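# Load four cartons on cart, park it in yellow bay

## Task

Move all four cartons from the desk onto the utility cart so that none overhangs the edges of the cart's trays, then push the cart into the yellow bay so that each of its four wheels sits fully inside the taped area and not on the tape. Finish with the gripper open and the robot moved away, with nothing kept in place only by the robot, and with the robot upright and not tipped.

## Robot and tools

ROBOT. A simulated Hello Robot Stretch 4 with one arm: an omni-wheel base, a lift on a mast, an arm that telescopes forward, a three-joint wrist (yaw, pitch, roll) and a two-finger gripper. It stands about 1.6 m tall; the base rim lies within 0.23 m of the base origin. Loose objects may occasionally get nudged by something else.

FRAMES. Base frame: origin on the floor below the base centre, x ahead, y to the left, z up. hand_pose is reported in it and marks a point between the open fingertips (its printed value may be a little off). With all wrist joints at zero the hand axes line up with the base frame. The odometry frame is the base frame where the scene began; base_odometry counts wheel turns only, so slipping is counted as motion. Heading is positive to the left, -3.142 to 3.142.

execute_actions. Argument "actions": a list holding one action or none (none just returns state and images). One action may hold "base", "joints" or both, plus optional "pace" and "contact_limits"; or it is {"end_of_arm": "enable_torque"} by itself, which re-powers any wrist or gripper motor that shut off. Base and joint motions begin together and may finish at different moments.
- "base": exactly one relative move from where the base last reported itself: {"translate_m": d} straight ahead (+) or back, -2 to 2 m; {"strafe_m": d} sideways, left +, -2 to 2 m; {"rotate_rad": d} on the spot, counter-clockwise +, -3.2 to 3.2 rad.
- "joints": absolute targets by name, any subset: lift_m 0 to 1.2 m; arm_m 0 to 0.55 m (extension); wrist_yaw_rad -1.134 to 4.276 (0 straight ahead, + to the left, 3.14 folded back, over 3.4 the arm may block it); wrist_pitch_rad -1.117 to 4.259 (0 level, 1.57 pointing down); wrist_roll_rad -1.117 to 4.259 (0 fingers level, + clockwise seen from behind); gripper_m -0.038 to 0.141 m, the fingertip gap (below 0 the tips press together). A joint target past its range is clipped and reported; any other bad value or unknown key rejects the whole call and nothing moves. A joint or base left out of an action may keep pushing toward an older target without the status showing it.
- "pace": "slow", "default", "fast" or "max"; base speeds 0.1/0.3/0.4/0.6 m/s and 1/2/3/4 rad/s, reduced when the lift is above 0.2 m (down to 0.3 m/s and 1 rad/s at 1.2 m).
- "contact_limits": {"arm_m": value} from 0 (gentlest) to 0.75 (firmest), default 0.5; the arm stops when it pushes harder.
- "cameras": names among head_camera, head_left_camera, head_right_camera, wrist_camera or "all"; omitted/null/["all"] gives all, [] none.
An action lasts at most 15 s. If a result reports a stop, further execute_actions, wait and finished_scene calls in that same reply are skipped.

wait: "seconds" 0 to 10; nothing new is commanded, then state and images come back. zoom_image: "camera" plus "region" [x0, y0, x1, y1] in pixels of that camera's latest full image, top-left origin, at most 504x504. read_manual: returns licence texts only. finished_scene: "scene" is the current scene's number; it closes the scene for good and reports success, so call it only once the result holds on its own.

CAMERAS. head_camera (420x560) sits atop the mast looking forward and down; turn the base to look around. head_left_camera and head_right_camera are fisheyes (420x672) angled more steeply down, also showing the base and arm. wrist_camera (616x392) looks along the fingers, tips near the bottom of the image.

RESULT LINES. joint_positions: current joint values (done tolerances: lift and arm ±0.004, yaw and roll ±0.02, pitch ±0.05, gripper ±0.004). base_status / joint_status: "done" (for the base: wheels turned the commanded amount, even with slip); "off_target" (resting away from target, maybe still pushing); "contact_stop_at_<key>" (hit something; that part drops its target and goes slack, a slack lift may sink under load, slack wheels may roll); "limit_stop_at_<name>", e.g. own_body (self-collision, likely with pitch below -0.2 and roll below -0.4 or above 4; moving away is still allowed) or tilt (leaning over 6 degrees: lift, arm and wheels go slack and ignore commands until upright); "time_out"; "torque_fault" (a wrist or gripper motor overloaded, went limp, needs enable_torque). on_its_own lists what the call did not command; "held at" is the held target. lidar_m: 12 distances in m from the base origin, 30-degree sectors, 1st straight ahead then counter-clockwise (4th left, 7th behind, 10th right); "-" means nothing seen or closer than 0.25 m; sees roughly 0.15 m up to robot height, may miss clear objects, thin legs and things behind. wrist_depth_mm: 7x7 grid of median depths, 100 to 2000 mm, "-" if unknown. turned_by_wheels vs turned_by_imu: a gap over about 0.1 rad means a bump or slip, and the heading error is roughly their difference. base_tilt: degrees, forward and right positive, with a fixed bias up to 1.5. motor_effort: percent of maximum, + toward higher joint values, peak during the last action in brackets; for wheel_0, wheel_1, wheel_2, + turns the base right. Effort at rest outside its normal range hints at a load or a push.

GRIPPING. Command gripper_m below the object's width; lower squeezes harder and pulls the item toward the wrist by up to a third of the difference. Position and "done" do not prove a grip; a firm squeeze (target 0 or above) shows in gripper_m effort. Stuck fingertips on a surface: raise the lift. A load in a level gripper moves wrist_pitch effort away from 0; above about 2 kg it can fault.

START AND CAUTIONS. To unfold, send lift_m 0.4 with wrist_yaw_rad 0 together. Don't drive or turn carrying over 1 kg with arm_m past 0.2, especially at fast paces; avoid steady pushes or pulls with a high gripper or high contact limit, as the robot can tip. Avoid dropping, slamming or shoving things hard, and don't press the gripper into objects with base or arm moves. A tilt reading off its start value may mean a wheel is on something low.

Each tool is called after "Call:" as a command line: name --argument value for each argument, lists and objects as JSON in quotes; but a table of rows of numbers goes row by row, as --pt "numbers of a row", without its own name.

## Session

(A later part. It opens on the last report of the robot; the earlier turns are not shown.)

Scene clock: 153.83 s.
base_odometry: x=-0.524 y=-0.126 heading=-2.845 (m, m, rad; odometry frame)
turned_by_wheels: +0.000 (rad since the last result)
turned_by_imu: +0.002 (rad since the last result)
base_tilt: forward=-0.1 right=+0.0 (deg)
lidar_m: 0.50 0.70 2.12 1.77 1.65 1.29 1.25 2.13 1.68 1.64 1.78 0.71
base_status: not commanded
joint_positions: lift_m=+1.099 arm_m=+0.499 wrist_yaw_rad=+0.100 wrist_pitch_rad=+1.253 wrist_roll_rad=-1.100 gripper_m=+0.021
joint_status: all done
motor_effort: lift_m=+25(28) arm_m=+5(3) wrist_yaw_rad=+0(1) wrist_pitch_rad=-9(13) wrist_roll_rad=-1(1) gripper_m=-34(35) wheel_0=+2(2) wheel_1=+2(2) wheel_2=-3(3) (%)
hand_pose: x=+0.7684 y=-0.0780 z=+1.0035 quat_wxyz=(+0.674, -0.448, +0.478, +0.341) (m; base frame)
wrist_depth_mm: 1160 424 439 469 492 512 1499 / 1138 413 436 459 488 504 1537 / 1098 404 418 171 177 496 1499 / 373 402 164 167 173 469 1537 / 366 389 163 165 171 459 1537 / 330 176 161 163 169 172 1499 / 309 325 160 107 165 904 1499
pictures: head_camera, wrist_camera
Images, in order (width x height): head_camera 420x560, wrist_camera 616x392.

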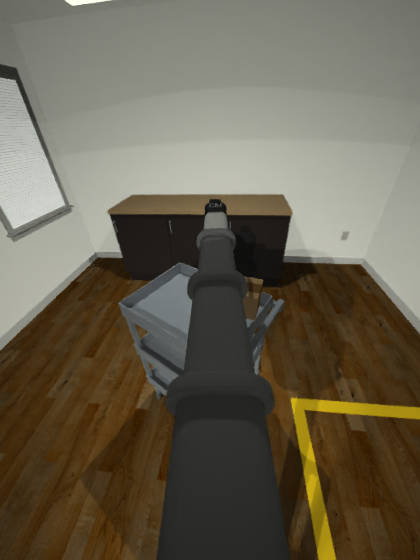

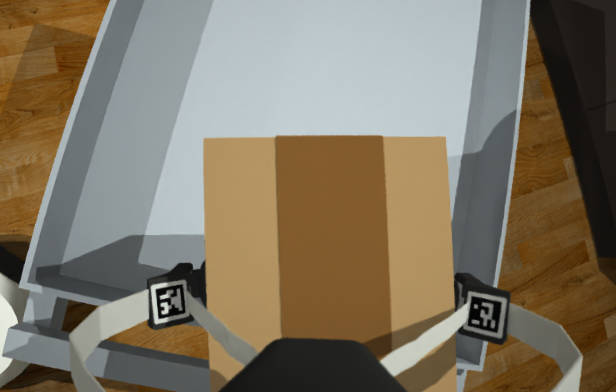

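Call:
execute_actions --actions '[{"base":{"strafe_m":0.2}}]' --cameras '["head_camera","wrist_camera"]'

Scene clock: 162.70 s.
base_odometry: x=-0.466 y=-0.317 heading=-2.845 (m, m, rad; odometry frame)
turned_by_wheels: +0.000 (rad since the last result)
turned_by_imu: +0.001 (rad since the last result)
base_tilt: forward=-0.1 right=+0.0 (deg)
lidar_m: 0.59 0.85 1.60 1.56 1.60 1.26 1.24 2.13 1.87 1.83 1.99 0.54
base_status: done
joint_positions: lift_m=+1.099 arm_m=+0.499 wrist_yaw_rad=+0.100 wrist_pitch_rad=+1.254 wrist_roll_rad=-1.100 gripper_m=+0.021
joint_status: not commanded
motor_effort: lift_m=+25(25) arm_m=+5(5) wrist_yaw_rad=+2(0) wrist_pitch_rad=-10(10) wrist_roll_rad=-1(1) gripper_m=-33(34) wheel_0=+0(12) wheel_1=-1(8) wheel_2=+0(3) (%)
hand_pose: x=+0.7683 y=-0.0780 z=+1.0035 quat_wxyz=(+0.674, -0.448, +0.478, +0.341) (m; base frame)
wrist_depth_mm: 1138 1205 1229 466 496 512 500 / 1138 1205 445 459 480 512 530 / 1098 1160 353 169 176 512 525 / 1118 1138 164 167 173 496 500 / 1078 1138 162 165 171 492 488 / 1060 175 160 164 169 172 459 / 1060 1078 161 107 167 477 452
pictures: head_camera, wrist_camera
Images, in order (width x height): head_camera 420x560, wrist_camera 616x392.

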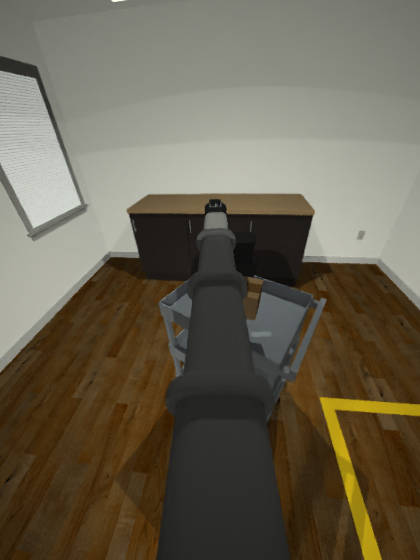

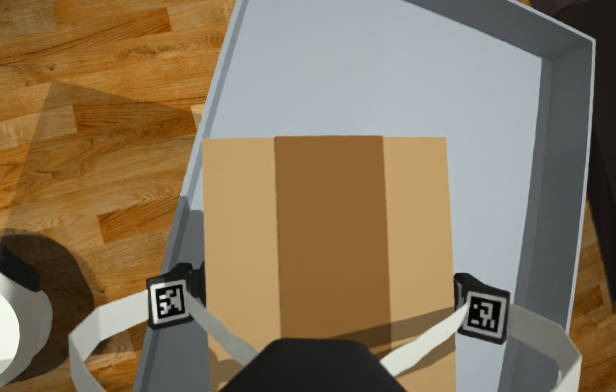

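Call:
execute_actions --actions '[{"joints":{"arm_m":0.54,"lift_m":0.93}}]' --cameras '["head_camera","wrist_camera"]'

Scene clock: 171.57 s.
base_odometry: x=-0.466 y=-0.317 heading=-2.845 (m, m, rad; odometry frame)
turned_by_wheels: +0.000 (rad since the last result)
turned_by_imu: +0.002 (rad since the last result)
base_tilt: forward=+0.0 right=+0.0 (deg)
lidar_m: 0.61 0.88 1.59 1.57 1.61 1.25 1.23 2.13 1.87 1.84 1.99 0.55
base_status: not commanded
joint_positions: lift_m=+0.931 arm_m=+0.539 wrist_yaw_rad=+0.101 wrist_pitch_rad=+1.245 wrist_roll_rad=-1.100 gripper_m=+0.021
joint_status: all done
motor_effort: lift_m=+2(25) arm_m=+5(5) wrist_yaw_rad=-3(3) wrist_pitch_rad=+13(14) wrist_roll_rad=-1(3) gripper_m=-25(34) wheel_0=-1(0) wheel_1=-1(1) wheel_2=+0(0) (%)
hand_pose: x=+0.8107 y=-0.0776 z=+0.8362 quat_wxyz=(+0.676, -0.449, +0.475, +0.340) (m; base frame)
wrist_depth_mm: 1008 251 278 298 317 340 364 / 976 248 276 293 314 336 357 / 946 257 265 163 175 329 349 / 208 254 156 159 169 324 343 / 199 251 153 157 166 319 336 / 189 175 151 155 163 170 330 / 191 244 150 107 158 307 324
pictures: head_camera, wrist_camera
Images, in order (width x height): head_camera 420x560, wrist_camera 616x392.

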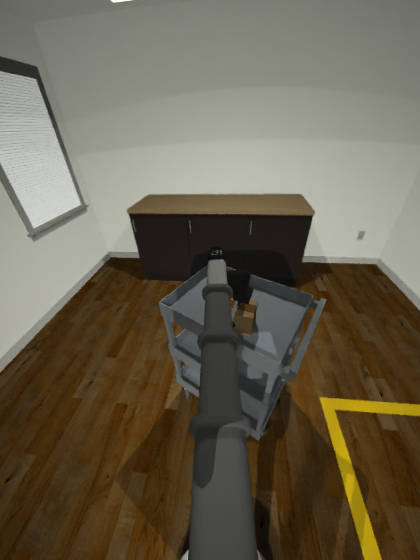

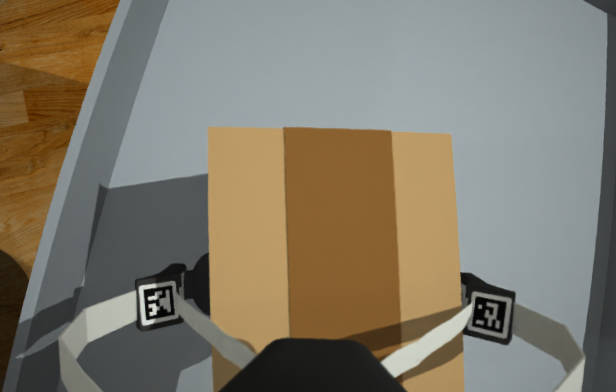

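The carton is resting on the tray, so I'll release it and raise the lift.

Call:
execute_actions --actions '[{"joints":{"gripper_m":0.14}}]' --cameras '[]'

Call:
execute_actions --actions '[{"joints":{"lift_m":1.1}}]' --cameras '["head_camera","wrist_camera"]'

Scene clock: 178.60 s.
base_odometry: x=-0.466 y=-0.317 heading=-2.846 (m, m, rad; odometry frame)
turned_by_wheels: +0.000 (rad since the last result)
turned_by_imu: +0.002 (rad since the last result)
base_tilt: forward=-0.1 right=+0.0 (deg)
lidar_m: 0.61 0.87 1.60 1.56 1.61 1.26 1.23 2.13 1.88 1.83 1.98 0.55
base_status: not commanded
joint_positions: lift_m=+0.931 arm_m=+0.539 wrist_yaw_rad=+0.100 wrist_pitch_rad=+1.241 wrist_roll_rad=-1.101 gripper_m=+0.140
joint_status: all done
on_its_own: wrist_pitch_rad is at rest, and its effort (+26) is outside its rest range (-23 to +23)
motor_effort: lift_m=+2(2) arm_m=+4(5) wrist_yaw_rad=+2(8) wrist_pitch_rad=+26(39) wrist_roll_rad=+1(1) gripper_m=+0(24) wheel_0=-1(1) wheel_1=-2(2) wheel_2=+0(1) (%)
hand_pose: x=+0.8118 y=-0.0777 z=+0.8366 quat_wxyz=(+0.677, -0.450, +0.474, +0.338) (m; base frame)
wrist_depth_mm: 991 260 282 300 320 347 373 / 976 243 278 296 314 340 362 / 960 257 267 165 178 332 353 / 960 254 232 162 173 325 345 / 203 248 234 159 169 317 340 / 198 241 157 157 165 178 332 / 216 241 253 107 165 310 327
pictures: none
No camera images: the call's "cameras" was empty. Leave "cameras" out to get every camera's image.

Scene clock: 180.40 s.
base_odometry: x=-0.466 y=-0.317 heading=-2.846 (m, m, rad; odometry frame)
turned_by_wheels: +0.000 (rad since the last result)
turned_by_imu: +0.001 (rad since the last result)
base_tilt: forward=-0.1 right=+0.0 (deg)
lidar_m: 0.60 0.88 1.59 1.57 1.60 1.24 1.23 2.13 1.87 1.84 1.99 0.53
base_status: not commanded
joint_positions: lift_m=+1.100 arm_m=+0.539 wrist_yaw_rad=+0.100 wrist_pitch_rad=+1.251 wrist_roll_rad=-1.100 gripper_m=+0.140
joint_status: all done
motor_effort: lift_m=+22(22) arm_m=+4(4) wrist_yaw_rad=+2(3) wrist_pitch_rad=-3(26) wrist_roll_rad=-1(1) gripper_m=-1(1) wheel_0=+0(2) wheel_1=-2(2) wheel_2=-2(2) (%)
hand_pose: x=+0.8092 y=-0.0779 z=+1.0040 quat_wxyz=(+0.675, -0.448, +0.477, +0.340) (m; base frame)
wrist_depth_mm: 1138 1182 452 466 496 500 1336 / 1138 1160 439 459 488 521 512 / 1098 1138 433 455 488 512 517 / 1118 1118 415 327 473 504 488 / 1098 407 312 320 462 496 1464 / 1078 366 307 314 452 449 1499 / 1060 392 399 107 462 469 1464
pictures: head_camera, wrist_camera
Images, in order (width x height): head_camera 420x560, wrist_camera 616x392.

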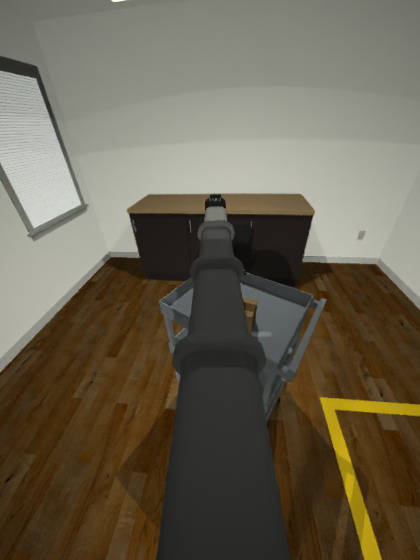

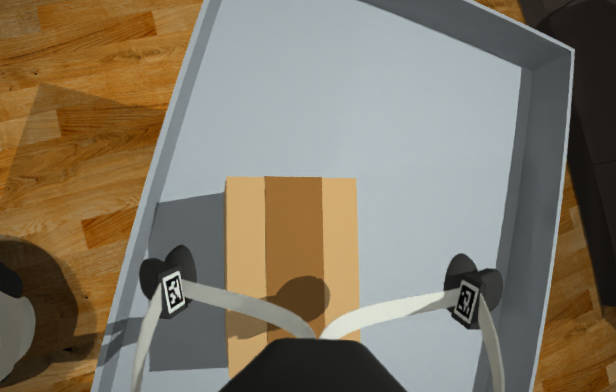

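Call:
execute_actions --actions '[{"base":{"rotate_rad":-3.2},"joints":{"arm_m":0.0,"wrist_roll_rad":0,"wrist_pitch_rad":0.6,"wrist_yaw_rad":0,"lift_m":0.95},"pace":"fast"}]' --cameras '["head_camera","wrist_camera"]'

Scene clock: 191.33 s.
base_odometry: x=-0.466 y=-0.317 heading=+0.238 (m, m, rad; odometry frame)
turned_by_wheels: -3.199 (rad since the last result)
turned_by_imu: -3.288 (rad since the last result)
base_tilt: forward=-0.2 right=+0.1 (deg)
lidar_m: 1.20 1.27 1.90 1.83 1.94 0.55 0.58 0.79 1.94 1.55 1.60 1.25
base_status: done
joint_positions: lift_m=+0.950 arm_m=+0.001 wrist_yaw_rad=+0.000 wrist_pitch_rad=+0.602 wrist_roll_rad=+0.000 gripper_m=+0.140
joint_status: all done
motor_effort: lift_m=+14(20) arm_m=-5(7) wrist_yaw_rad=+2(3) wrist_pitch_rad=-5(8) wrist_roll_rad=+0(5) gripper_m=-1(1) wheel_0=+4(10) wheel_1=+3(6) wheel_2=+3(10) (%)
hand_pose: x=+0.4096 y=-0.0874 z=+0.9652 quat_wxyz=(+0.955, +0.000, +0.296, +0.000) (m; base frame)
wrist_depth_mm: 1708 1708 1661 1537 1618 1537 1281 / 1863 1808 1118 1138 1118 1098 1160 / - - 1983 - - 1983 1921 / 1983 1921 1863 1921 1921 1863 1808 / 1618 1618 1661 1576 1576 1576 1576 / 1397 1336 1255 1366 1281 213 1366 / 1205 1205 1229 107 1205 1205 1205
pictures: head_camera, wrist_camera
Images, in order (width x height): head_camera 420x560, wrist_camera 616x392.

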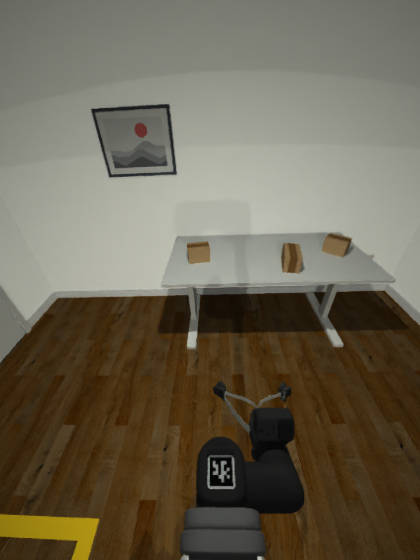

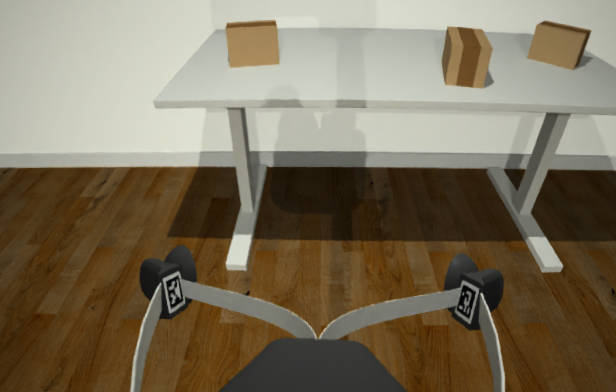

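Call:
execute_actions --actions '[{"base":{"translate_m":0.85},"pace":"fast"}]' --cameras '["head_camera","wrist_camera"]'

Scene clock: 197.67 s.
base_odometry: x=+0.360 y=-0.116 heading=+0.239 (m, m, rad; odometry frame)
turned_by_wheels: +0.000 (rad since the last result)
turned_by_imu: +0.001 (rad since the last result)
base_tilt: forward=-0.1 right=+0.0 (deg)
lidar_m: 0.36 0.38 1.59 1.83 1.96 2.66 1.43 2.65 1.61 1.58 0.53 0.39
base_status: done
joint_positions: lift_m=+0.950 arm_m=+0.001 wrist_yaw_rad=+0.000 wrist_pitch_rad=+0.602 wrist_roll_rad=+0.000 gripper_m=+0.140
joint_status: not commanded
motor_effort: lift_m=+14(14) arm_m=-5(5) wrist_yaw_rad=+2(2) wrist_pitch_rad=-5(5) wrist_roll_rad=-1(0) gripper_m=-1(2) wheel_0=+1(9) wheel_1=+2(10) wheel_2=+0(13) (%)
hand_pose: x=+0.4096 y=-0.0874 z=+0.9652 quat_wxyz=(+0.955, +0.000, +0.296, +0.000) (m; base frame)
wrist_depth_mm: 878 854 854 854 842 831 842 / 931 946 931 946 931 917 917 / 1042 904 866 854 854 842 866 / 1118 508 569 691 691 683 683 / 585 539 559 585 591 580 574 / 504 492 477 504 477 212 496 / 442 439 452 107 452 436 439
pictures: head_camera, wrist_camera
Images, in order (width x height): head_camera 420x560, wrist_camera 616x392.

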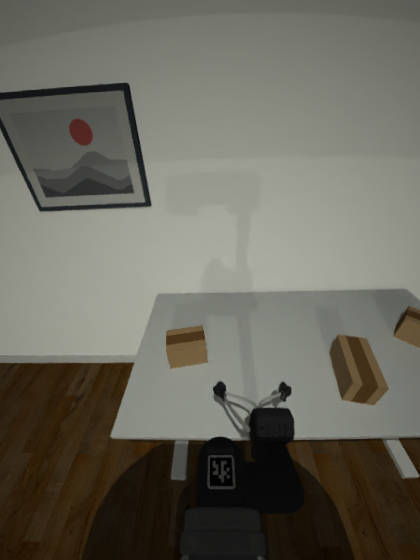

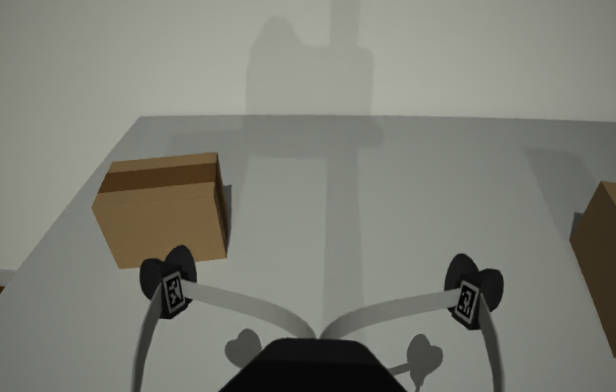

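Call:
execute_actions --actions '[{"base":{"strafe_m":0.2},"joints":{"lift_m":1.0,"arm_m":0.545,"wrist_pitch_rad":1.45,"wrist_roll_rad":1.45}}]' --cameras '[]'

Call:
execute_actions --actions '[{"base":{"translate_m":0.08}}]' --cameras '["wrist_camera"]'

Scene clock: 208.67 s.
base_odometry: x=+0.313 y=+0.078 heading=+0.239 (m, m, rad; odometry frame)
turned_by_wheels: +0.000 (rad since the last result)
turned_by_imu: +0.002 (rad since the last result)
base_tilt: forward=-0.1 right=+0.1 (deg)
lidar_m: 0.35 0.38 1.59 1.63 1.74 2.37 1.42 1.69 1.81 1.78 0.51 0.36
base_status: done
joint_positions: lift_m=+1.000 arm_m=+0.544 wrist_yaw_rad=+0.000 wrist_pitch_rad=+1.450 wrist_roll_rad=+1.450 gripper_m=+0.140
joint_status: all done
motor_effort: lift_m=+21(23) arm_m=+5(6) wrist_yaw_rad=+1(2) wrist_pitch_rad=+0(4) wrist_roll_rad=+0(5) gripper_m=-2(0) wheel_0=-2(12) wheel_1=+0(4) wheel_2=+0(0) (%)
hand_pose: x=+0.7498 y=-0.0874 z=+0.8915 quat_wxyz=(+0.560, +0.496, +0.496, -0.440) (m; base frame)
wrist_depth_mm: 436 424 410 397 384 375 364 / 445 430 413 399 387 375 364 / 442 433 415 402 389 377 366 / 445 430 418 404 278 375 368 / 449 430 418 404 274 375 370 / 452 436 413 402 272 213 370 / 452 439 424 107 274 270 373
pictures: none
No camera images: the call's "cameras" was empty. Leave "cameras" out to get every camera's image.

Scene clock: 210.07 s.
base_odometry: x=+0.391 y=+0.097 heading=+0.239 (m, m, rad; odometry frame)
turned_by_wheels: +0.000 (rad since the last result)
turned_by_imu: +0.001 (rad since the last result)
base_tilt: forward=-0.1 right=-0.1 (deg)
lidar_m: 0.28 0.29 1.49 1.62 1.75 2.36 1.50 1.78 1.81 1.16 0.41 0.28
base_status: done
joint_positions: lift_m=+1.000 arm_m=+0.544 wrist_yaw_rad=+0.000 wrist_pitch_rad=+1.450 wrist_roll_rad=+1.450 gripper_m=+0.140
joint_status: not commanded
motor_effort: lift_m=+21(21) arm_m=+5(5) wrist_yaw_rad=+1(1) wrist_pitch_rad=+0(0) wrist_roll_rad=+0(0) gripper_m=-1(1) wheel_0=+1(7) wheel_1=+3(6) wheel_2=+0(11) (%)
hand_pose: x=+0.7498 y=-0.0874 z=+0.8915 quat_wxyz=(+0.560, +0.496, +0.496, -0.440) (m; base frame)
wrist_depth_mm: 389 427 410 397 387 373 366 / 397 427 413 399 387 375 359 / 413 433 413 402 389 377 364 / 421 430 418 399 387 373 366 / 427 430 418 402 392 264 258 / 436 436 413 399 392 213 260 / 439 439 421 107 392 266 259
pictures: wrist_camera
Images, in order (width x height): wrist_camera 616x392.

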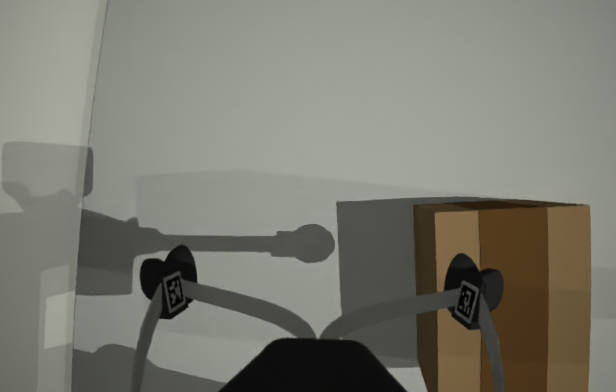

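Call:
execute_actions --actions '[{"joints":{"arm_m":0.41}}]' --cameras '["wrist_camera"]'

Scene clock: 215.83 s.
base_odometry: x=+0.391 y=+0.097 heading=+0.239 (m, m, rad; odometry frame)
turned_by_wheels: +0.000 (rad since the last result)
turned_by_imu: +0.001 (rad since the last result)
base_tilt: forward=+0.0 right=+0.0 (deg)
lidar_m: 0.27 0.28 1.47 1.63 1.75 2.36 1.51 1.77 1.81 1.15 0.40 0.27
base_status: not commanded
joint_positions: lift_m=+1.000 arm_m=+0.411 wrist_yaw_rad=+0.000 wrist_pitch_rad=+1.450 wrist_roll_rad=+1.450 gripper_m=+0.140
joint_status: all done
motor_effort: lift_m=+21(21) arm_m=-5(5) wrist_yaw_rad=+1(1) wrist_pitch_rad=+0(0) wrist_roll_rad=-1(0) gripper_m=+1(2) wheel_0=+1(1) wheel_1=+2(2) wheel_2=+0(0) (%)
hand_pose: x=+0.6164 y=-0.0874 z=+0.8915 quat_wxyz=(+0.560, +0.496, +0.496, -0.440) (m; base frame)
wrist_depth_mm: 442 427 413 397 387 375 366 / 442 427 415 399 387 377 366 / 442 427 418 399 389 377 366 / 445 433 418 282 387 379 368 / 449 433 415 283 278 375 368 / 452 433 415 281 277 213 370 / 452 436 421 107 387 382 373
pictures: wrist_camera
Images, in order (width x height): wrist_camera 616x392.

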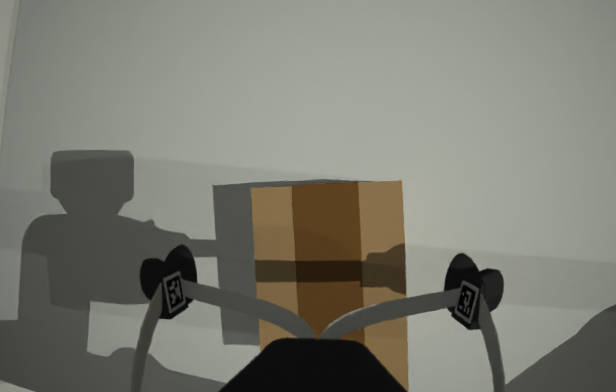

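Call:
execute_actions --actions '[{"base":{"strafe_m":0.02},"joints":{"lift_m":0.895}}]' --cameras '["wrist_camera"]'

Scene clock: 222.43 s.
base_odometry: x=+0.386 y=+0.117 heading=+0.239 (m, m, rad; odometry frame)
turned_by_wheels: +0.000 (rad since the last result)
turned_by_imu: +0.001 (rad since the last result)
base_tilt: forward=-0.2 right=-0.1 (deg)
lidar_m: 0.28 0.31 1.48 1.61 1.70 2.32 1.49 1.78 1.84 1.17 0.39 0.28
base_status: done
joint_positions: lift_m=+0.896 arm_m=+0.411 wrist_yaw_rad=+0.000 wrist_pitch_rad=+1.452 wrist_roll_rad=+1.450 gripper_m=+0.140
joint_status: all done
motor_effort: lift_m=+7(22) arm_m=-4(5) wrist_yaw_rad=+3(3) wrist_pitch_rad=-4(5) wrist_roll_rad=-1(1) gripper_m=-4(1) wheel_0=+0(8) wheel_1=+0(3) wheel_2=+0(1) (%)
hand_pose: x=+0.6159 y=-0.0874 z=+0.7876 quat_wxyz=(+0.560, +0.496, +0.497, -0.440) (m; base frame)
wrist_depth_mm: 330 319 309 297 287 278 272 / 332 320 309 297 289 279 273 / 334 320 310 182 177 279 273 / 332 322 187 179 175 281 274 / 334 324 186 181 176 281 277 / 340 325 189 181 175 211 276 / 338 324 189 107 176 285 277
pictures: wrist_camera
Images, in order (width x height): wrist_camera 616x392.

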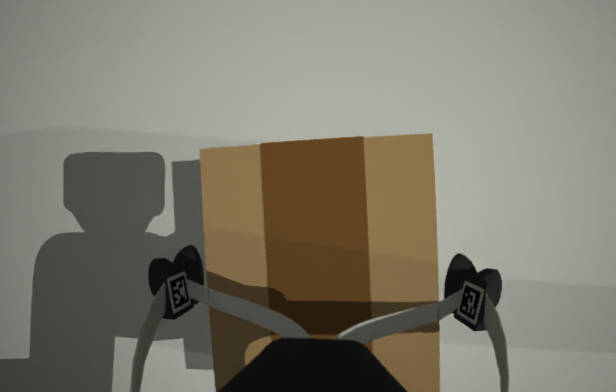

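Call:
execute_actions --actions '[{"joints":{"gripper_m":0.02}}]' --cameras '["wrist_camera"]'

Scene clock: 228.57 s.
base_odometry: x=+0.386 y=+0.117 heading=+0.239 (m, m, rad; odometry frame)
turned_by_wheels: +0.000 (rad since the last result)
turned_by_imu: +0.002 (rad since the last result)
base_tilt: forward=-0.1 right=+0.0 (deg)
lidar_m: 0.27 0.31 1.48 1.59 1.69 2.34 1.47 1.78 1.84 1.16 0.40 0.29
base_status: not commanded
joint_positions: lift_m=+0.895 arm_m=+0.411 wrist_yaw_rad=+0.000 wrist_pitch_rad=+1.451 wrist_roll_rad=+1.450 gripper_m=+0.021
joint_status: all done
motor_effort: lift_m=+15(15) arm_m=-4(4) wrist_yaw_rad=+1(3) wrist_pitch_rad=-2(5) wrist_roll_rad=-1(0) gripper_m=-34(32) wheel_0=+1(0) wheel_1=+0(0) wheel_2=+0(0) (%)
hand_pose: x=+0.6162 y=-0.0874 z=+0.7870 quat_wxyz=(+0.560, +0.496, +0.497, -0.440) (m; base frame)
wrist_depth_mm: 322 310 301 293 281 273 267 / 324 315 301 293 283 276 268 / 324 312 167 161 156 276 268 / 325 315 165 160 156 277 271 / 325 315 166 160 156 279 271 / 327 175 166 161 156 176 271 / 332 319 167 107 154 279 -
pictures: wrist_camera
Images, in order (width x height): wrist_camera 616x392.

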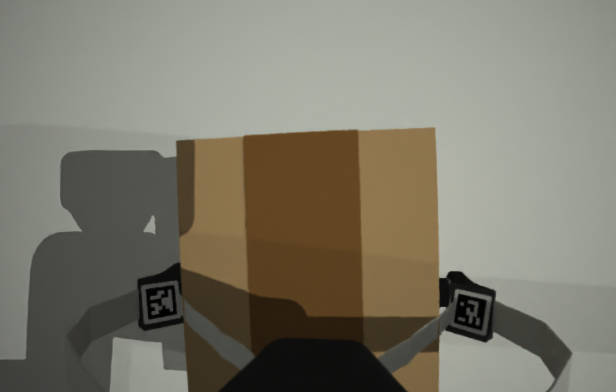

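Call:
execute_actions --actions '[{"joints":{"lift_m":1.08}}]' --cameras '["wrist_camera"]'

Scene clock: 237.27 s.
base_odometry: x=+0.386 y=+0.117 heading=+0.239 (m, m, rad; odometry frame)
turned_by_wheels: +0.000 (rad since the last result)
turned_by_imu: +0.002 (rad since the last result)
base_tilt: forward=-0.2 right=-0.2 (deg)
lidar_m: 0.27 0.27 1.48 1.61 1.72 2.35 1.52 1.79 1.83 1.16 0.40 0.29
base_status: not commanded
joint_positions: lift_m=+1.079 arm_m=+0.411 wrist_yaw_rad=+0.000 wrist_pitch_rad=+1.451 wrist_roll_rad=+1.450 gripper_m=+0.021
joint_status: all done
motor_effort: lift_m=+24(25) arm_m=-4(4) wrist_yaw_rad=+1(1) wrist_pitch_rad=-2(2) wrist_roll_rad=+0(1) gripper_m=-33(31) wheel_0=+0(0) wheel_1=+0(0) wheel_2=+0(0) (%)
hand_pose: x=+0.6162 y=-0.0874 z=+0.9713 quat_wxyz=(+0.560, +0.496, +0.497, -0.440) (m; base frame)
wrist_depth_mm: 517 512 492 484 459 449 436 / 525 512 492 480 462 449 442 / 525 517 167 161 157 452 439 / 530 521 166 160 156 452 442 / 539 521 165 160 156 455 449 / 539 174 165 160 156 176 445 / 544 525 167 107 154 459 -
pictures: wrist_camera
Images, in order (width x height): wrist_camera 616x392.

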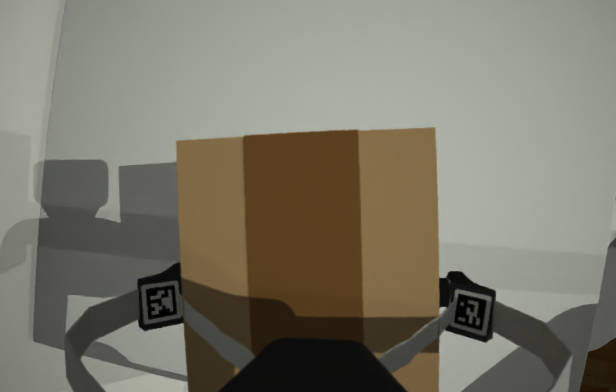

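Call:
execute_actions --actions '[{"base":{"translate_m":-0.4},"joints":{"arm_m":0.05}}]' --cameras '[]'

Call:
execute_actions --actions '[{"base":{"rotate_rad":3.0}}]' --cameras '["head_camera"]'

Scene clock: 245.70 s.
base_odometry: x=-0.003 y=+0.022 heading=+0.239 (m, m, rad; odometry frame)
turned_by_wheels: +0.000 (rad since the last result)
turned_by_imu: +0.002 (rad since the last result)
base_tilt: forward=-0.2 right=-0.1 (deg)
lidar_m: 0.25 1.47 1.67 1.59 1.69 2.34 1.09 1.28 1.84 1.75 0.96 0.26
base_status: done
joint_positions: lift_m=+1.079 arm_m=+0.051 wrist_yaw_rad=+0.000 wrist_pitch_rad=+1.451 wrist_roll_rad=+1.450 gripper_m=+0.021
joint_status: all done
motor_effort: lift_m=+24(24) arm_m=-5(3) wrist_yaw_rad=+2(0) wrist_pitch_rad=-3(4) wrist_roll_rad=+0(0) gripper_m=-33(31) wheel_0=-2(8) wheel_1=-2(6) wheel_2=+1(12) (%)
hand_pose: x=+0.2562 y=-0.0874 z=+0.9713 quat_wxyz=(+0.560, +0.496, +0.497, -0.440) (m; base frame)
wrist_depth_mm: 539 1281 1255 1229 1160 1138 1098 / 539 1336 1281 1205 1205 1138 1098 / 554 1308 167 161 156 1138 1118 / 1060 1308 166 160 156 960 1098 / 1336 1308 166 160 156 946 1118 / 569 175 165 160 156 176 1118 / 1397 1336 167 107 154 1182 -
pictures: none
No camera images: the call's "cameras" was empty. Leave "cameras" out to get every camera's image.

Scene clock: 249.20 s.
base_odometry: x=-0.003 y=+0.022 heading=-3.046 (m, m, rad; odometry frame)
turned_by_wheels: +2.999 (rad since the last result)
turned_by_imu: +3.085 (rad since the last result)
base_tilt: forward=-0.3 right=+0.1 (deg)
lidar_m: 0.25 1.19 1.93 1.76 1.13 0.76 0.68 1.46 1.72 1.59 1.64 0.26
base_status: done
joint_positions: lift_m=+1.080 arm_m=+0.051 wrist_yaw_rad=+0.000 wrist_pitch_rad=+1.451 wrist_roll_rad=+1.450 gripper_m=+0.021
joint_status: not commanded
motor_effort: lift_m=+22(24) arm_m=-5(5) wrist_yaw_rad=+1(2) wrist_pitch_rad=-2(3) wrist_roll_rad=-1(0) gripper_m=-33(32) wheel_0=-5(6) wheel_1=-3(9) wheel_2=-5(10) (%)
hand_pose: x=+0.2563 y=-0.0874 z=+0.9714 quat_wxyz=(+0.560, +0.496, +0.497, -0.440) (m; base frame)
wrist_depth_mm: 1366 1281 1281 1229 1182 1138 1118 / 1366 1308 1229 1205 1160 1160 1098 / 1366 1336 166 161 156 1138 1118 / 1336 1336 165 160 156 960 1118 / 1182 1308 166 160 156 960 1118 / 1229 175 166 160 156 176 1118 / 1281 1336 167 107 154 1182 -
pictures: head_camera
Images, in order (width x height): head_camera 420x560.

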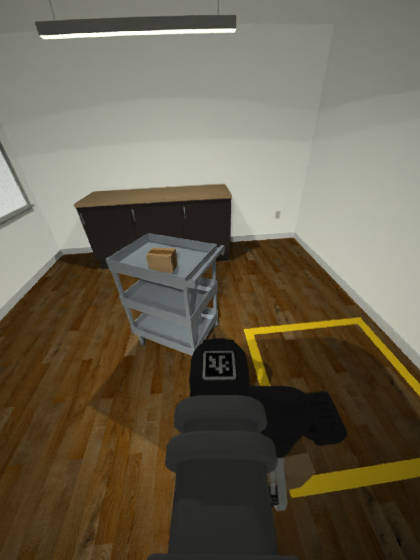

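Call:
execute_actions --actions '[{"base":{"rotate_rad":0.3}}]' --cameras '[]'

Call:
execute_actions --actions '[{"base":{"translate_m":0.6}}]' --cameras '["head_camera"]'

Scene clock: 254.60 s.
base_odometry: x=-0.003 y=+0.022 heading=-2.747 (m, m, rad; odometry frame)
turned_by_wheels: +0.299 (rad since the last result)
turned_by_imu: +0.309 (rad since the last result)
base_tilt: forward=-0.2 right=+0.1 (deg)
lidar_m: 0.25 2.50 1.78 1.76 0.83 0.70 0.69 1.61 1.61 1.60 1.82 0.25
base_status: done
joint_positions: lift_m=+1.080 arm_m=+0.051 wrist_yaw_rad=+0.000 wrist_pitch_rad=+1.451 wrist_roll_rad=+1.450 gripper_m=+0.021
joint_status: not commanded
motor_effort: lift_m=+22(22) arm_m=-5(5) wrist_yaw_rad=+1(1) wrist_pitch_rad=-2(2) wrist_roll_rad=-1(1) gripper_m=-32(33) wheel_0=-4(7) wheel_1=-3(8) wheel_2=-5(9) (%)
hand_pose: x=+0.2563 y=-0.0874 z=+0.9714 quat_wxyz=(+0.560, +0.496, +0.497, -0.440) (m; base frame)
wrist_depth_mm: 1336 1308 1281 1229 1160 1118 1098 / 1336 1308 1281 1229 1182 1138 1118 / 1182 1308 167 161 156 1138 1098 / 1308 1308 166 160 156 976 1118 / 1366 1308 165 160 156 931 1098 / 1366 174 166 160 156 176 1138 / 1397 1336 167 107 154 1160 -
pictures: none
No camera images: the call's "cameras" was empty. Leave "cameras" out to get every camera's image.

Scene clock: 258.07 s.
base_odometry: x=-0.556 y=-0.209 heading=-2.746 (m, m, rad; odometry frame)
turned_by_wheels: +0.000 (rad since the last result)
turned_by_imu: +0.000 (rad since the last result)
base_tilt: forward=-0.2 right=+0.1 (deg)
lidar_m: 0.25 0.83 1.65 1.65 1.57 1.29 1.29 2.10 1.75 1.74 1.96 0.51
base_status: done
joint_positions: lift_m=+1.080 arm_m=+0.051 wrist_yaw_rad=+0.000 wrist_pitch_rad=+1.451 wrist_roll_rad=+1.450 gripper_m=+0.021
joint_status: not commanded
motor_effort: lift_m=+22(22) arm_m=-5(5) wrist_yaw_rad=+1(1) wrist_pitch_rad=-2(3) wrist_roll_rad=-1(1) gripper_m=-33(32) wheel_0=+2(8) wheel_1=+3(4) wheel_2=-3(13) (%)
hand_pose: x=+0.2563 y=-0.0874 z=+0.9714 quat_wxyz=(+0.560, +0.496, +0.497, -0.440) (m; base frame)
wrist_depth_mm: 387 1118 1229 1229 1182 1138 1118 / 427 415 1255 1205 1160 1160 1118 / 452 399 167 161 156 1160 1118 / 430 788 166 160 155 960 1138 / 473 809 166 160 156 946 1118 / 820 174 165 160 157 176 1118 / 768 1308 166 107 154 1182 -
pictures: head_camera
Images, in order (width x height): head_camera 420x560.

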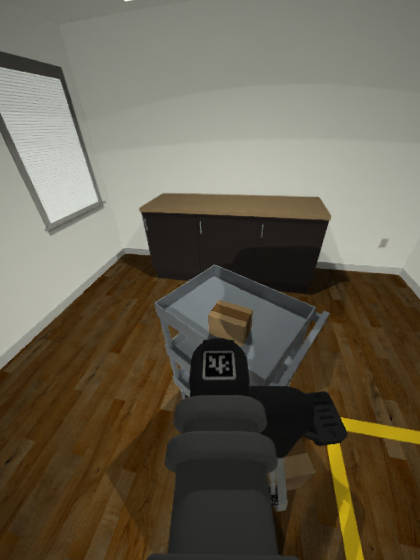

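Call:
execute_actions --actions '[{"joints":{"lift_m":1.15,"arm_m":0.5}}]' --cameras '["head_camera","wrist_camera"]'

Scene clock: 265.20 s.
base_odometry: x=-0.556 y=-0.209 heading=-2.746 (m, m, rad; odometry frame)
turned_by_wheels: +0.000 (rad since the last result)
turned_by_imu: +0.002 (rad since the last result)
base_tilt: forward=-0.1 right=+0.1 (deg)
lidar_m: 0.51 0.83 1.67 1.65 1.55 1.29 1.29 2.09 1.75 1.74 1.96 0.48
base_status: not commanded
joint_positions: lift_m=+1.150 arm_m=+0.499 wrist_yaw_rad=+0.000 wrist_pitch_rad=+1.451 wrist_roll_rad=+1.450 gripper_m=+0.021
joint_status: all done
motor_effort: lift_m=+23(25) arm_m=+5(7) wrist_yaw_rad=+1(0) wrist_pitch_rad=-1(4) wrist_roll_rad=+0(1) gripper_m=-32(34) wheel_0=+2(2) wheel_1=+3(3) wheel_2=-3(3) (%)
hand_pose: x=+0.7047 y=-0.0874 z=+1.0413 quat_wxyz=(+0.560, +0.496, +0.497, -0.440) (m; base frame)
wrist_depth_mm: 1366 492 488 473 462 1182 1205 / 1430 500 492 473 455 399 1205 / 496 508 167 160 156 452 379 / 530 517 165 160 156 449 707 / 530 517 166 160 156 452 976 / 530 174 166 160 156 176 1008 / 480 517 166 107 154 1205 -
pictures: head_camera, wrist_camera
Images, in order (width x height): head_camera 420x560, wrist_camera 616x392.

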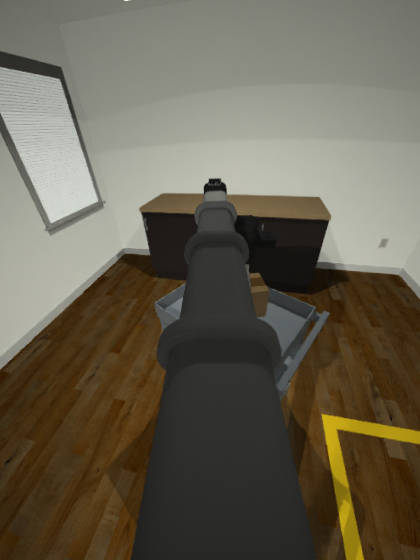

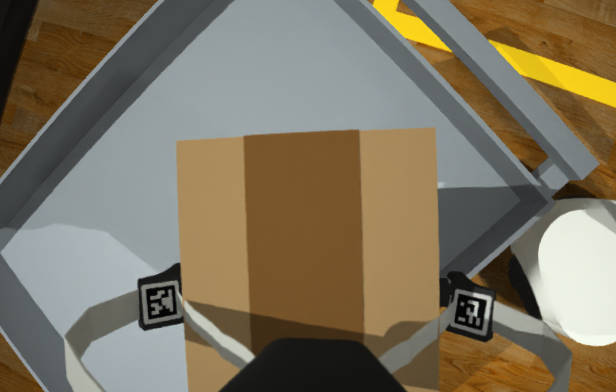

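Call:
execute_actions --actions '[{"joints":{"wrist_roll_rad":2.23}}]' --cameras '["wrist_camera"]'

Scene clock: 272.83 s.
base_odometry: x=-0.556 y=-0.209 heading=-2.746 (m, m, rad; odometry frame)
turned_by_wheels: +0.000 (rad since the last result)
turned_by_imu: +0.001 (rad since the last result)
base_tilt: forward=-0.1 right=+0.1 (deg)
lidar_m: 0.51 0.83 1.68 1.67 1.56 1.30 1.29 2.08 1.75 1.75 1.97 0.47
base_status: not commanded
joint_positions: lift_m=+1.150 arm_m=+0.499 wrist_yaw_rad=+0.000 wrist_pitch_rad=+1.451 wrist_roll_rad=+2.230 gripper_m=+0.021
joint_status: all done
motor_effort: lift_m=+23(24) arm_m=+5(5) wrist_yaw_rad=+2(0) wrist_pitch_rad=-1(1) wrist_roll_rad=+0(2) gripper_m=-34(34) wheel_0=+2(2) wheel_1=+3(3) wheel_2=-3(3) (%)
hand_pose: x=+0.7046 y=-0.0874 z=+1.0413 quat_wxyz=(+0.330, +0.672, +0.292, -0.596) (m; base frame)
wrist_depth_mm: 904 1255 842 1255 1205 960 960 / 473 484 473 462 449 991 946 / 480 496 167 161 156 1205 1182 / 488 500 166 160 155 1229 1205 / 492 517 166 160 156 1229 1182 / 496 175 165 160 156 175 1255 / 1499 530 167 107 154 1281 -
pictures: wrist_camera
Images, in order (width x height): wrist_camera 616x392.

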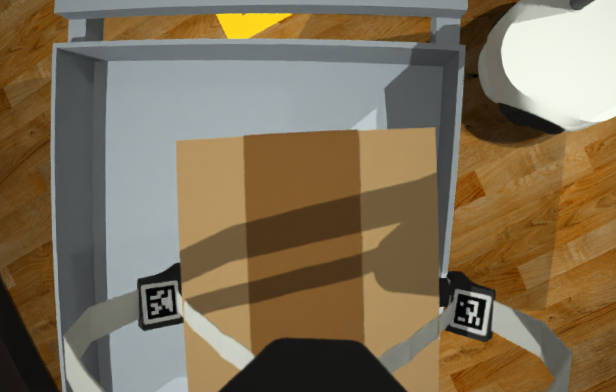

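Call:
execute_actions --actions '[{"base":{"strafe_m":-0.09},"joints":{"arm_m":0.545}}]' --cameras '["wrist_camera"]'

Scene clock: 283.87 s.
base_odometry: x=-0.591 y=-0.126 heading=-2.746 (m, m, rad; odometry frame)
turned_by_wheels: +0.000 (rad since the last result)
turned_by_imu: +0.002 (rad since the last result)
base_tilt: forward=-0.1 right=+0.2 (deg)
lidar_m: 0.44 0.73 1.77 1.76 1.58 1.31 1.30 1.98 1.65 1.65 1.87 0.48
base_status: done
joint_positions: lift_m=+1.150 arm_m=+0.544 wrist_yaw_rad=+0.000 wrist_pitch_rad=+1.451 wrist_roll_rad=+2.230 gripper_m=+0.021
joint_status: all done
motor_effort: lift_m=+24(24) arm_m=+5(5) wrist_yaw_rad=+1(1) wrist_pitch_rad=-2(3) wrist_roll_rad=+0(0) gripper_m=-32(33) wheel_0=+1(13) wheel_1=+0(9) wheel_2=+0(3) (%)
hand_pose: x=+0.7496 y=-0.0874 z=+1.0413 quat_wxyz=(+0.330, +0.672, +0.292, -0.596) (m; base frame)
wrist_depth_mm: 1336 1308 831 397 387 368 960 / 1336 1308 477 462 455 445 960 / 1397 492 167 161 156 445 1042 / 1397 496 166 160 156 445 1182 / 1464 504 165 161 156 455 1229 / 1499 174 166 160 156 176 1229 / 1430 521 167 107 154 421 -
pictures: wrist_camera
Images, in order (width x height): wrist_camera 616x392.

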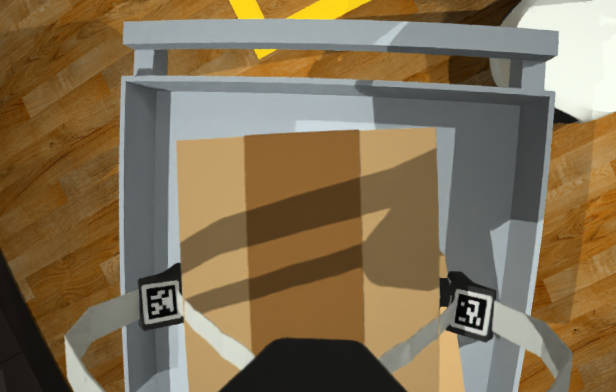

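Call:
execute_actions --actions '[{"joints":{"lift_m":0.955}}]' --cameras '["head_camera","wrist_camera"]'

Scene clock: 290.17 s.
base_odometry: x=-0.591 y=-0.126 heading=-2.747 (m, m, rad; odometry frame)
turned_by_wheels: +0.000 (rad since the last result)
turned_by_imu: -0.027 (rad since the last result)
base_tilt: forward=-0.3 right=-0.1 (deg)
lidar_m: 0.45 0.70 1.78 1.76 1.63 1.32 1.29 2.02 1.66 1.64 1.84 0.57
base_status: not commanded
joint_positions: lift_m=+1.039 arm_m=+0.544 wrist_yaw_rad=-0.001 wrist_pitch_rad=+1.455 wrist_roll_rad=+2.229 gripper_m=+0.021
joint_status: lift_m contact_stop (moved -0.111 of -0.195)
on_its_own: lift_m is slack since a contact_stop (your +0.955 is given up)
motor_effort: lift_m=+17(20) arm_m=+5(5) wrist_yaw_rad=+4(12) wrist_pitch_rad=-13(21) wrist_roll_rad=+2(4) gripper_m=-28(33) wheel_0=-1(7) wheel_1=+1(6) wheel_2=-4(9) (%)
hand_pose: x=+0.7485 y=-0.0874 z=+0.9304 quat_wxyz=(+0.329, +0.671, +0.293, -0.597) (m; base frame)
wrist_depth_mm: 1229 298 291 283 276 268 263 / 1255 353 1182 1138 1098 1078 866 / 1281 379 366 179 169 345 334 / 1308 384 179 170 162 347 342 / 1308 387 171 162 155 351 342 / 1308 177 163 155 148 168 347 / 1366 399 156 107 131 241 353
pictures: head_camera, wrist_camera
Images, in order (width x height): head_camera 420x560, wrist_camera 616x392.

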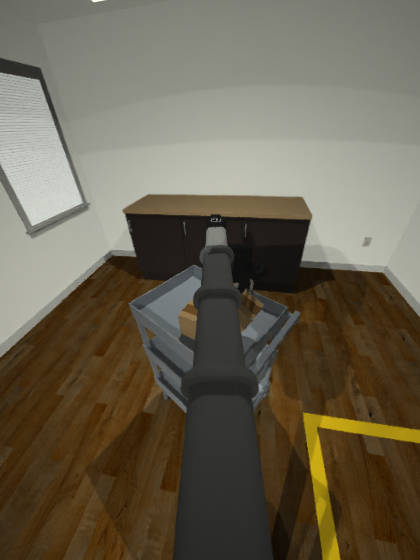

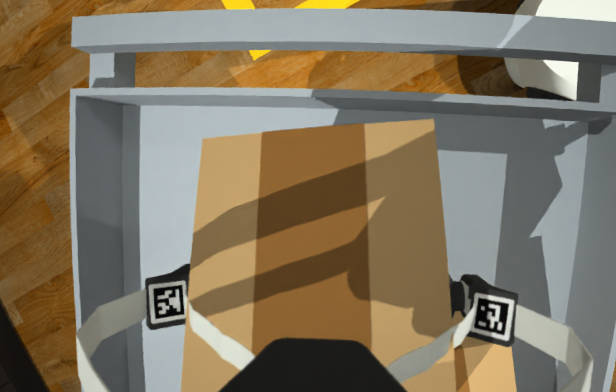

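Call:
execute_actions --actions '[{"joints":{"lift_m":1.1}}]' --cameras '[]'

Call:
execute_actions --actions '[{"base":{"strafe_m":-0.07},"joints":{"arm_m":0.49}}]' --cameras '["head_camera","wrist_camera"]'

Scene clock: 296.27 s.
base_odometry: x=-0.591 y=-0.126 heading=-2.747 (m, m, rad; odometry frame)
turned_by_wheels: +0.000 (rad since the last result)
turned_by_imu: +0.001 (rad since the last result)
base_tilt: forward=-0.1 right=+0.0 (deg)
lidar_m: 0.43 0.68 1.78 1.75 1.66 1.32 1.31 2.00 1.65 1.64 1.83 0.53
base_status: not commanded
joint_positions: lift_m=+1.100 arm_m=+0.544 wrist_yaw_rad=+0.000 wrist_pitch_rad=+1.451 wrist_roll_rad=+2.230 gripper_m=+0.021
joint_status: all done
motor_effort: lift_m=+24(25) arm_m=+5(5) wrist_yaw_rad=+1(4) wrist_pitch_rad=-2(13) wrist_roll_rad=+0(2) gripper_m=-32(29) wheel_0=-1(1) wheel_1=+1(1) wheel_2=-4(4) (%)
hand_pose: x=+0.7496 y=-0.0874 z=+0.9913 quat_wxyz=(+0.329, +0.672, +0.292, -0.596) (m; base frame)
wrist_depth_mm: 1281 1229 768 759 732 621 904 / 1308 413 1281 1182 1182 1138 347 / 1336 433 185 175 171 399 379 / 1308 442 174 167 164 402 384 / 1397 449 167 161 156 407 379 / 1397 173 160 154 151 175 373 / 1397 466 154 107 141 301 -
pictures: none
No camera images: the call's "cameras" was empty. Leave "cameras" out to get every camera's image.

Scene clock: 297.53 s.
base_odometry: x=-0.618 y=-0.061 heading=-2.747 (m, m, rad; odometry frame)
turned_by_wheels: +0.000 (rad since the last result)
turned_by_imu: +0.000 (rad since the last result)
base_tilt: forward=+0.0 right=+0.0 (deg)
lidar_m: 0.44 0.60 1.83 1.83 1.65 1.33 1.32 1.93 1.59 1.58 1.75 0.66
base_status: done
joint_positions: lift_m=+1.100 arm_m=+0.491 wrist_yaw_rad=+0.000 wrist_pitch_rad=+1.451 wrist_roll_rad=+2.230 gripper_m=+0.021
joint_status: all done
motor_effort: lift_m=+23(24) arm_m=-5(6) wrist_yaw_rad=+2(1) wrist_pitch_rad=-2(4) wrist_roll_rad=+0(0) gripper_m=-30(32) wheel_0=+1(11) wheel_1=-2(10) wheel_2=+0(3) (%)
hand_pose: x=+0.6962 y=-0.0874 z=+0.9913 quat_wxyz=(+0.329, +0.672, +0.292, -0.596) (m; base frame)
wrist_depth_mm: 1281 1229 1205 1205 1182 1118 917 / 1308 1255 1229 1229 1182 1138 931 / 1336 1281 185 175 170 334 946 / 1336 445 174 167 163 647 359 / 1366 449 168 161 156 404 387 / 1430 175 160 155 150 174 370 / 1430 466 154 107 141 418 -
pictures: head_camera, wrist_camera
Images, in order (width x height): head_camera 420x560, wrist_camera 616x392.

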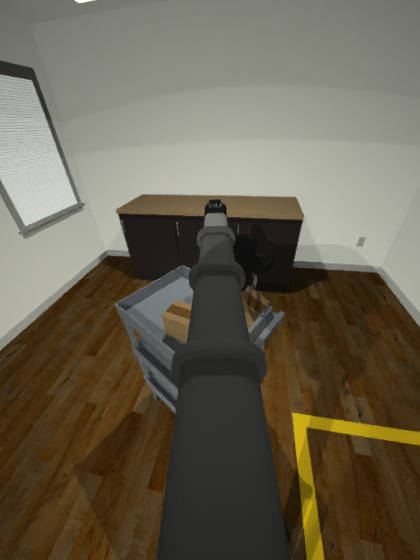

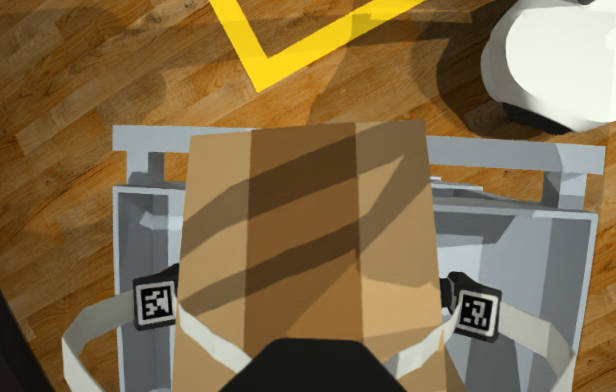

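Call:
execute_actions --actions '[{"base":{"strafe_m":0.035},"joints":{"arm_m":0.517}}]' --cameras '["wrist_camera"]'

Scene clock: 306.93 s.
base_odometry: x=-0.604 y=-0.094 heading=-2.747 (m, m, rad; odometry frame)
turned_by_wheels: +0.000 (rad since the last result)
turned_by_imu: +0.001 (rad since the last result)
base_tilt: forward=-0.2 right=+0.0 (deg)
lidar_m: 0.44 0.63 1.80 1.81 1.64 1.33 1.32 1.99 1.62 1.61 1.79 0.60
base_status: done
joint_positions: lift_m=+1.100 arm_m=+0.516 wrist_yaw_rad=+0.000 wrist_pitch_rad=+1.451 wrist_roll_rad=+2.230 gripper_m=+0.021
joint_status: all done
motor_effort: lift_m=+23(24) arm_m=+5(6) wrist_yaw_rad=+1(2) wrist_pitch_rad=-2(4) wrist_roll_rad=+0(0) gripper_m=-30(31) wheel_0=+4(10) wheel_1=+1(11) wheel_2=+0(1) (%)
hand_pose: x=+0.7216 y=-0.0874 z=+0.9913 quat_wxyz=(+0.330, +0.672, +0.292, -0.596) (m; base frame)
wrist_depth_mm: 1281 1281 1229 1205 1160 1138 904 / 1308 1255 357 347 1160 960 931 / 1308 445 185 175 171 1160 347 / 1366 445 175 168 164 402 387 / 1397 449 167 161 156 410 384 / 1430 176 160 155 150 175 366 / 1464 462 154 107 141 413 -
pictures: wrist_camera
Images, in order (width x height): wrist_camera 616x392.

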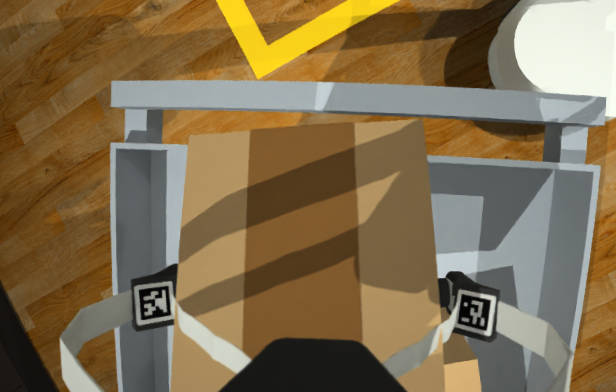

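Call:
execute_actions --actions '[{"base":{"strafe_m":0.018},"joints":{"arm_m":0.53}}]' --cameras '[]'

Call:
execute_actions --actions '[{"joints":{"lift_m":0.96},"pace":"slow"}]' --cameras '["head_camera","wrist_camera"]'

Scene clock: 317.30 s.
base_odometry: x=-0.597 y=-0.110 heading=-2.746 (m, m, rad; odometry frame)
turned_by_wheels: +0.000 (rad since the last result)
turned_by_imu: +0.001 (rad since the last result)
base_tilt: forward=-0.3 right=-0.1 (deg)
lidar_m: 0.45 0.66 1.77 1.75 1.63 1.31 1.31 1.99 1.64 1.62 1.81 0.55
base_status: done
joint_positions: lift_m=+1.100 arm_m=+0.529 wrist_yaw_rad=+0.000 wrist_pitch_rad=+1.451 wrist_roll_rad=+2.230 gripper_m=+0.021
joint_status: all done
motor_effort: lift_m=+23(24) arm_m=+5(5) wrist_yaw_rad=+1(2) wrist_pitch_rad=-2(3) wrist_roll_rad=+0(0) gripper_m=-30(29) wheel_0=-1(7) wheel_1=+2(9) wheel_2=+0(0) (%)
hand_pose: x=+0.7345 y=-0.0874 z=+0.9913 quat_wxyz=(+0.329, +0.672, +0.292, -0.596) (m; base frame)
wrist_depth_mm: 1281 1255 1205 1182 1160 1138 904 / 1366 387 357 345 336 336 320 / 1308 433 185 175 170 402 364 / 1336 442 174 168 163 402 384 / 1366 445 167 162 156 410 382 / 1397 174 159 155 150 175 373 / 1397 462 154 107 141 413 -
pictures: none
No camera images: the call's "cameras" was empty. Leave "cameras" out to get every camera's image.

Scene clock: 319.23 s.
base_odometry: x=-0.597 y=-0.110 heading=-2.747 (m, m, rad; odometry frame)
turned_by_wheels: +0.000 (rad since the last result)
turned_by_imu: -0.005 (rad since the last result)
base_tilt: forward=-0.2 right=+0.1 (deg)
lidar_m: 0.45 0.70 1.78 1.77 1.64 1.32 1.31 2.01 1.64 1.63 1.81 0.63
base_status: not commanded
joint_positions: lift_m=+0.966 arm_m=+0.529 wrist_yaw_rad=-0.003 wrist_pitch_rad=+1.452 wrist_roll_rad=+2.230 gripper_m=+0.020
joint_status: lift_m contact_stop (moved -0.134 of -0.140)
on_its_own: lift_m is slack since a contact_stop (your +0.960 is given up)
motor_effort: lift_m=+13(23) arm_m=+5(5) wrist_yaw_rad=+9(10) wrist_pitch_rad=-5(18) wrist_roll_rad=+0(3) gripper_m=-24(30) wheel_0=+2(8) wheel_1=+1(2) wheel_2=-4(10) (%)
hand_pose: x=+0.7340 y=-0.0875 z=+0.8576 quat_wxyz=(+0.329, +0.672, +0.291, -0.596) (m; base frame)
wrist_depth_mm: 1138 676 1098 1042 1060 1025 778 / 264 277 227 217 211 206 203 / 262 306 1118 1060 1060 1042 1025 / 267 312 303 207 204 278 991 / 276 317 190 181 176 282 276 / 278 174 165 160 156 173 278 / 259 329 145 107 134 287 -
pictures: head_camera, wrist_camera
Images, in order (width x height): head_camera 420x560, wrist_camera 616x392.

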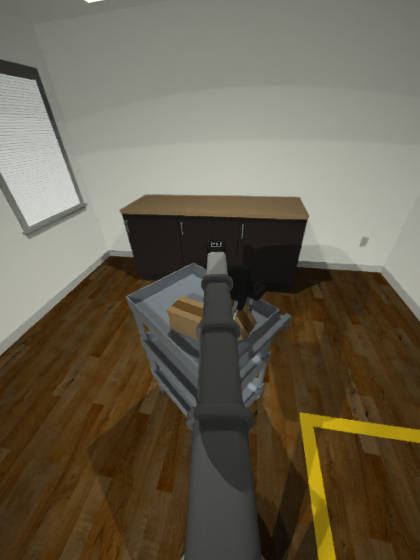

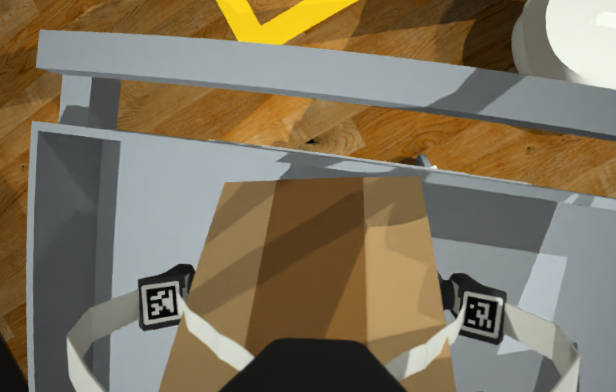

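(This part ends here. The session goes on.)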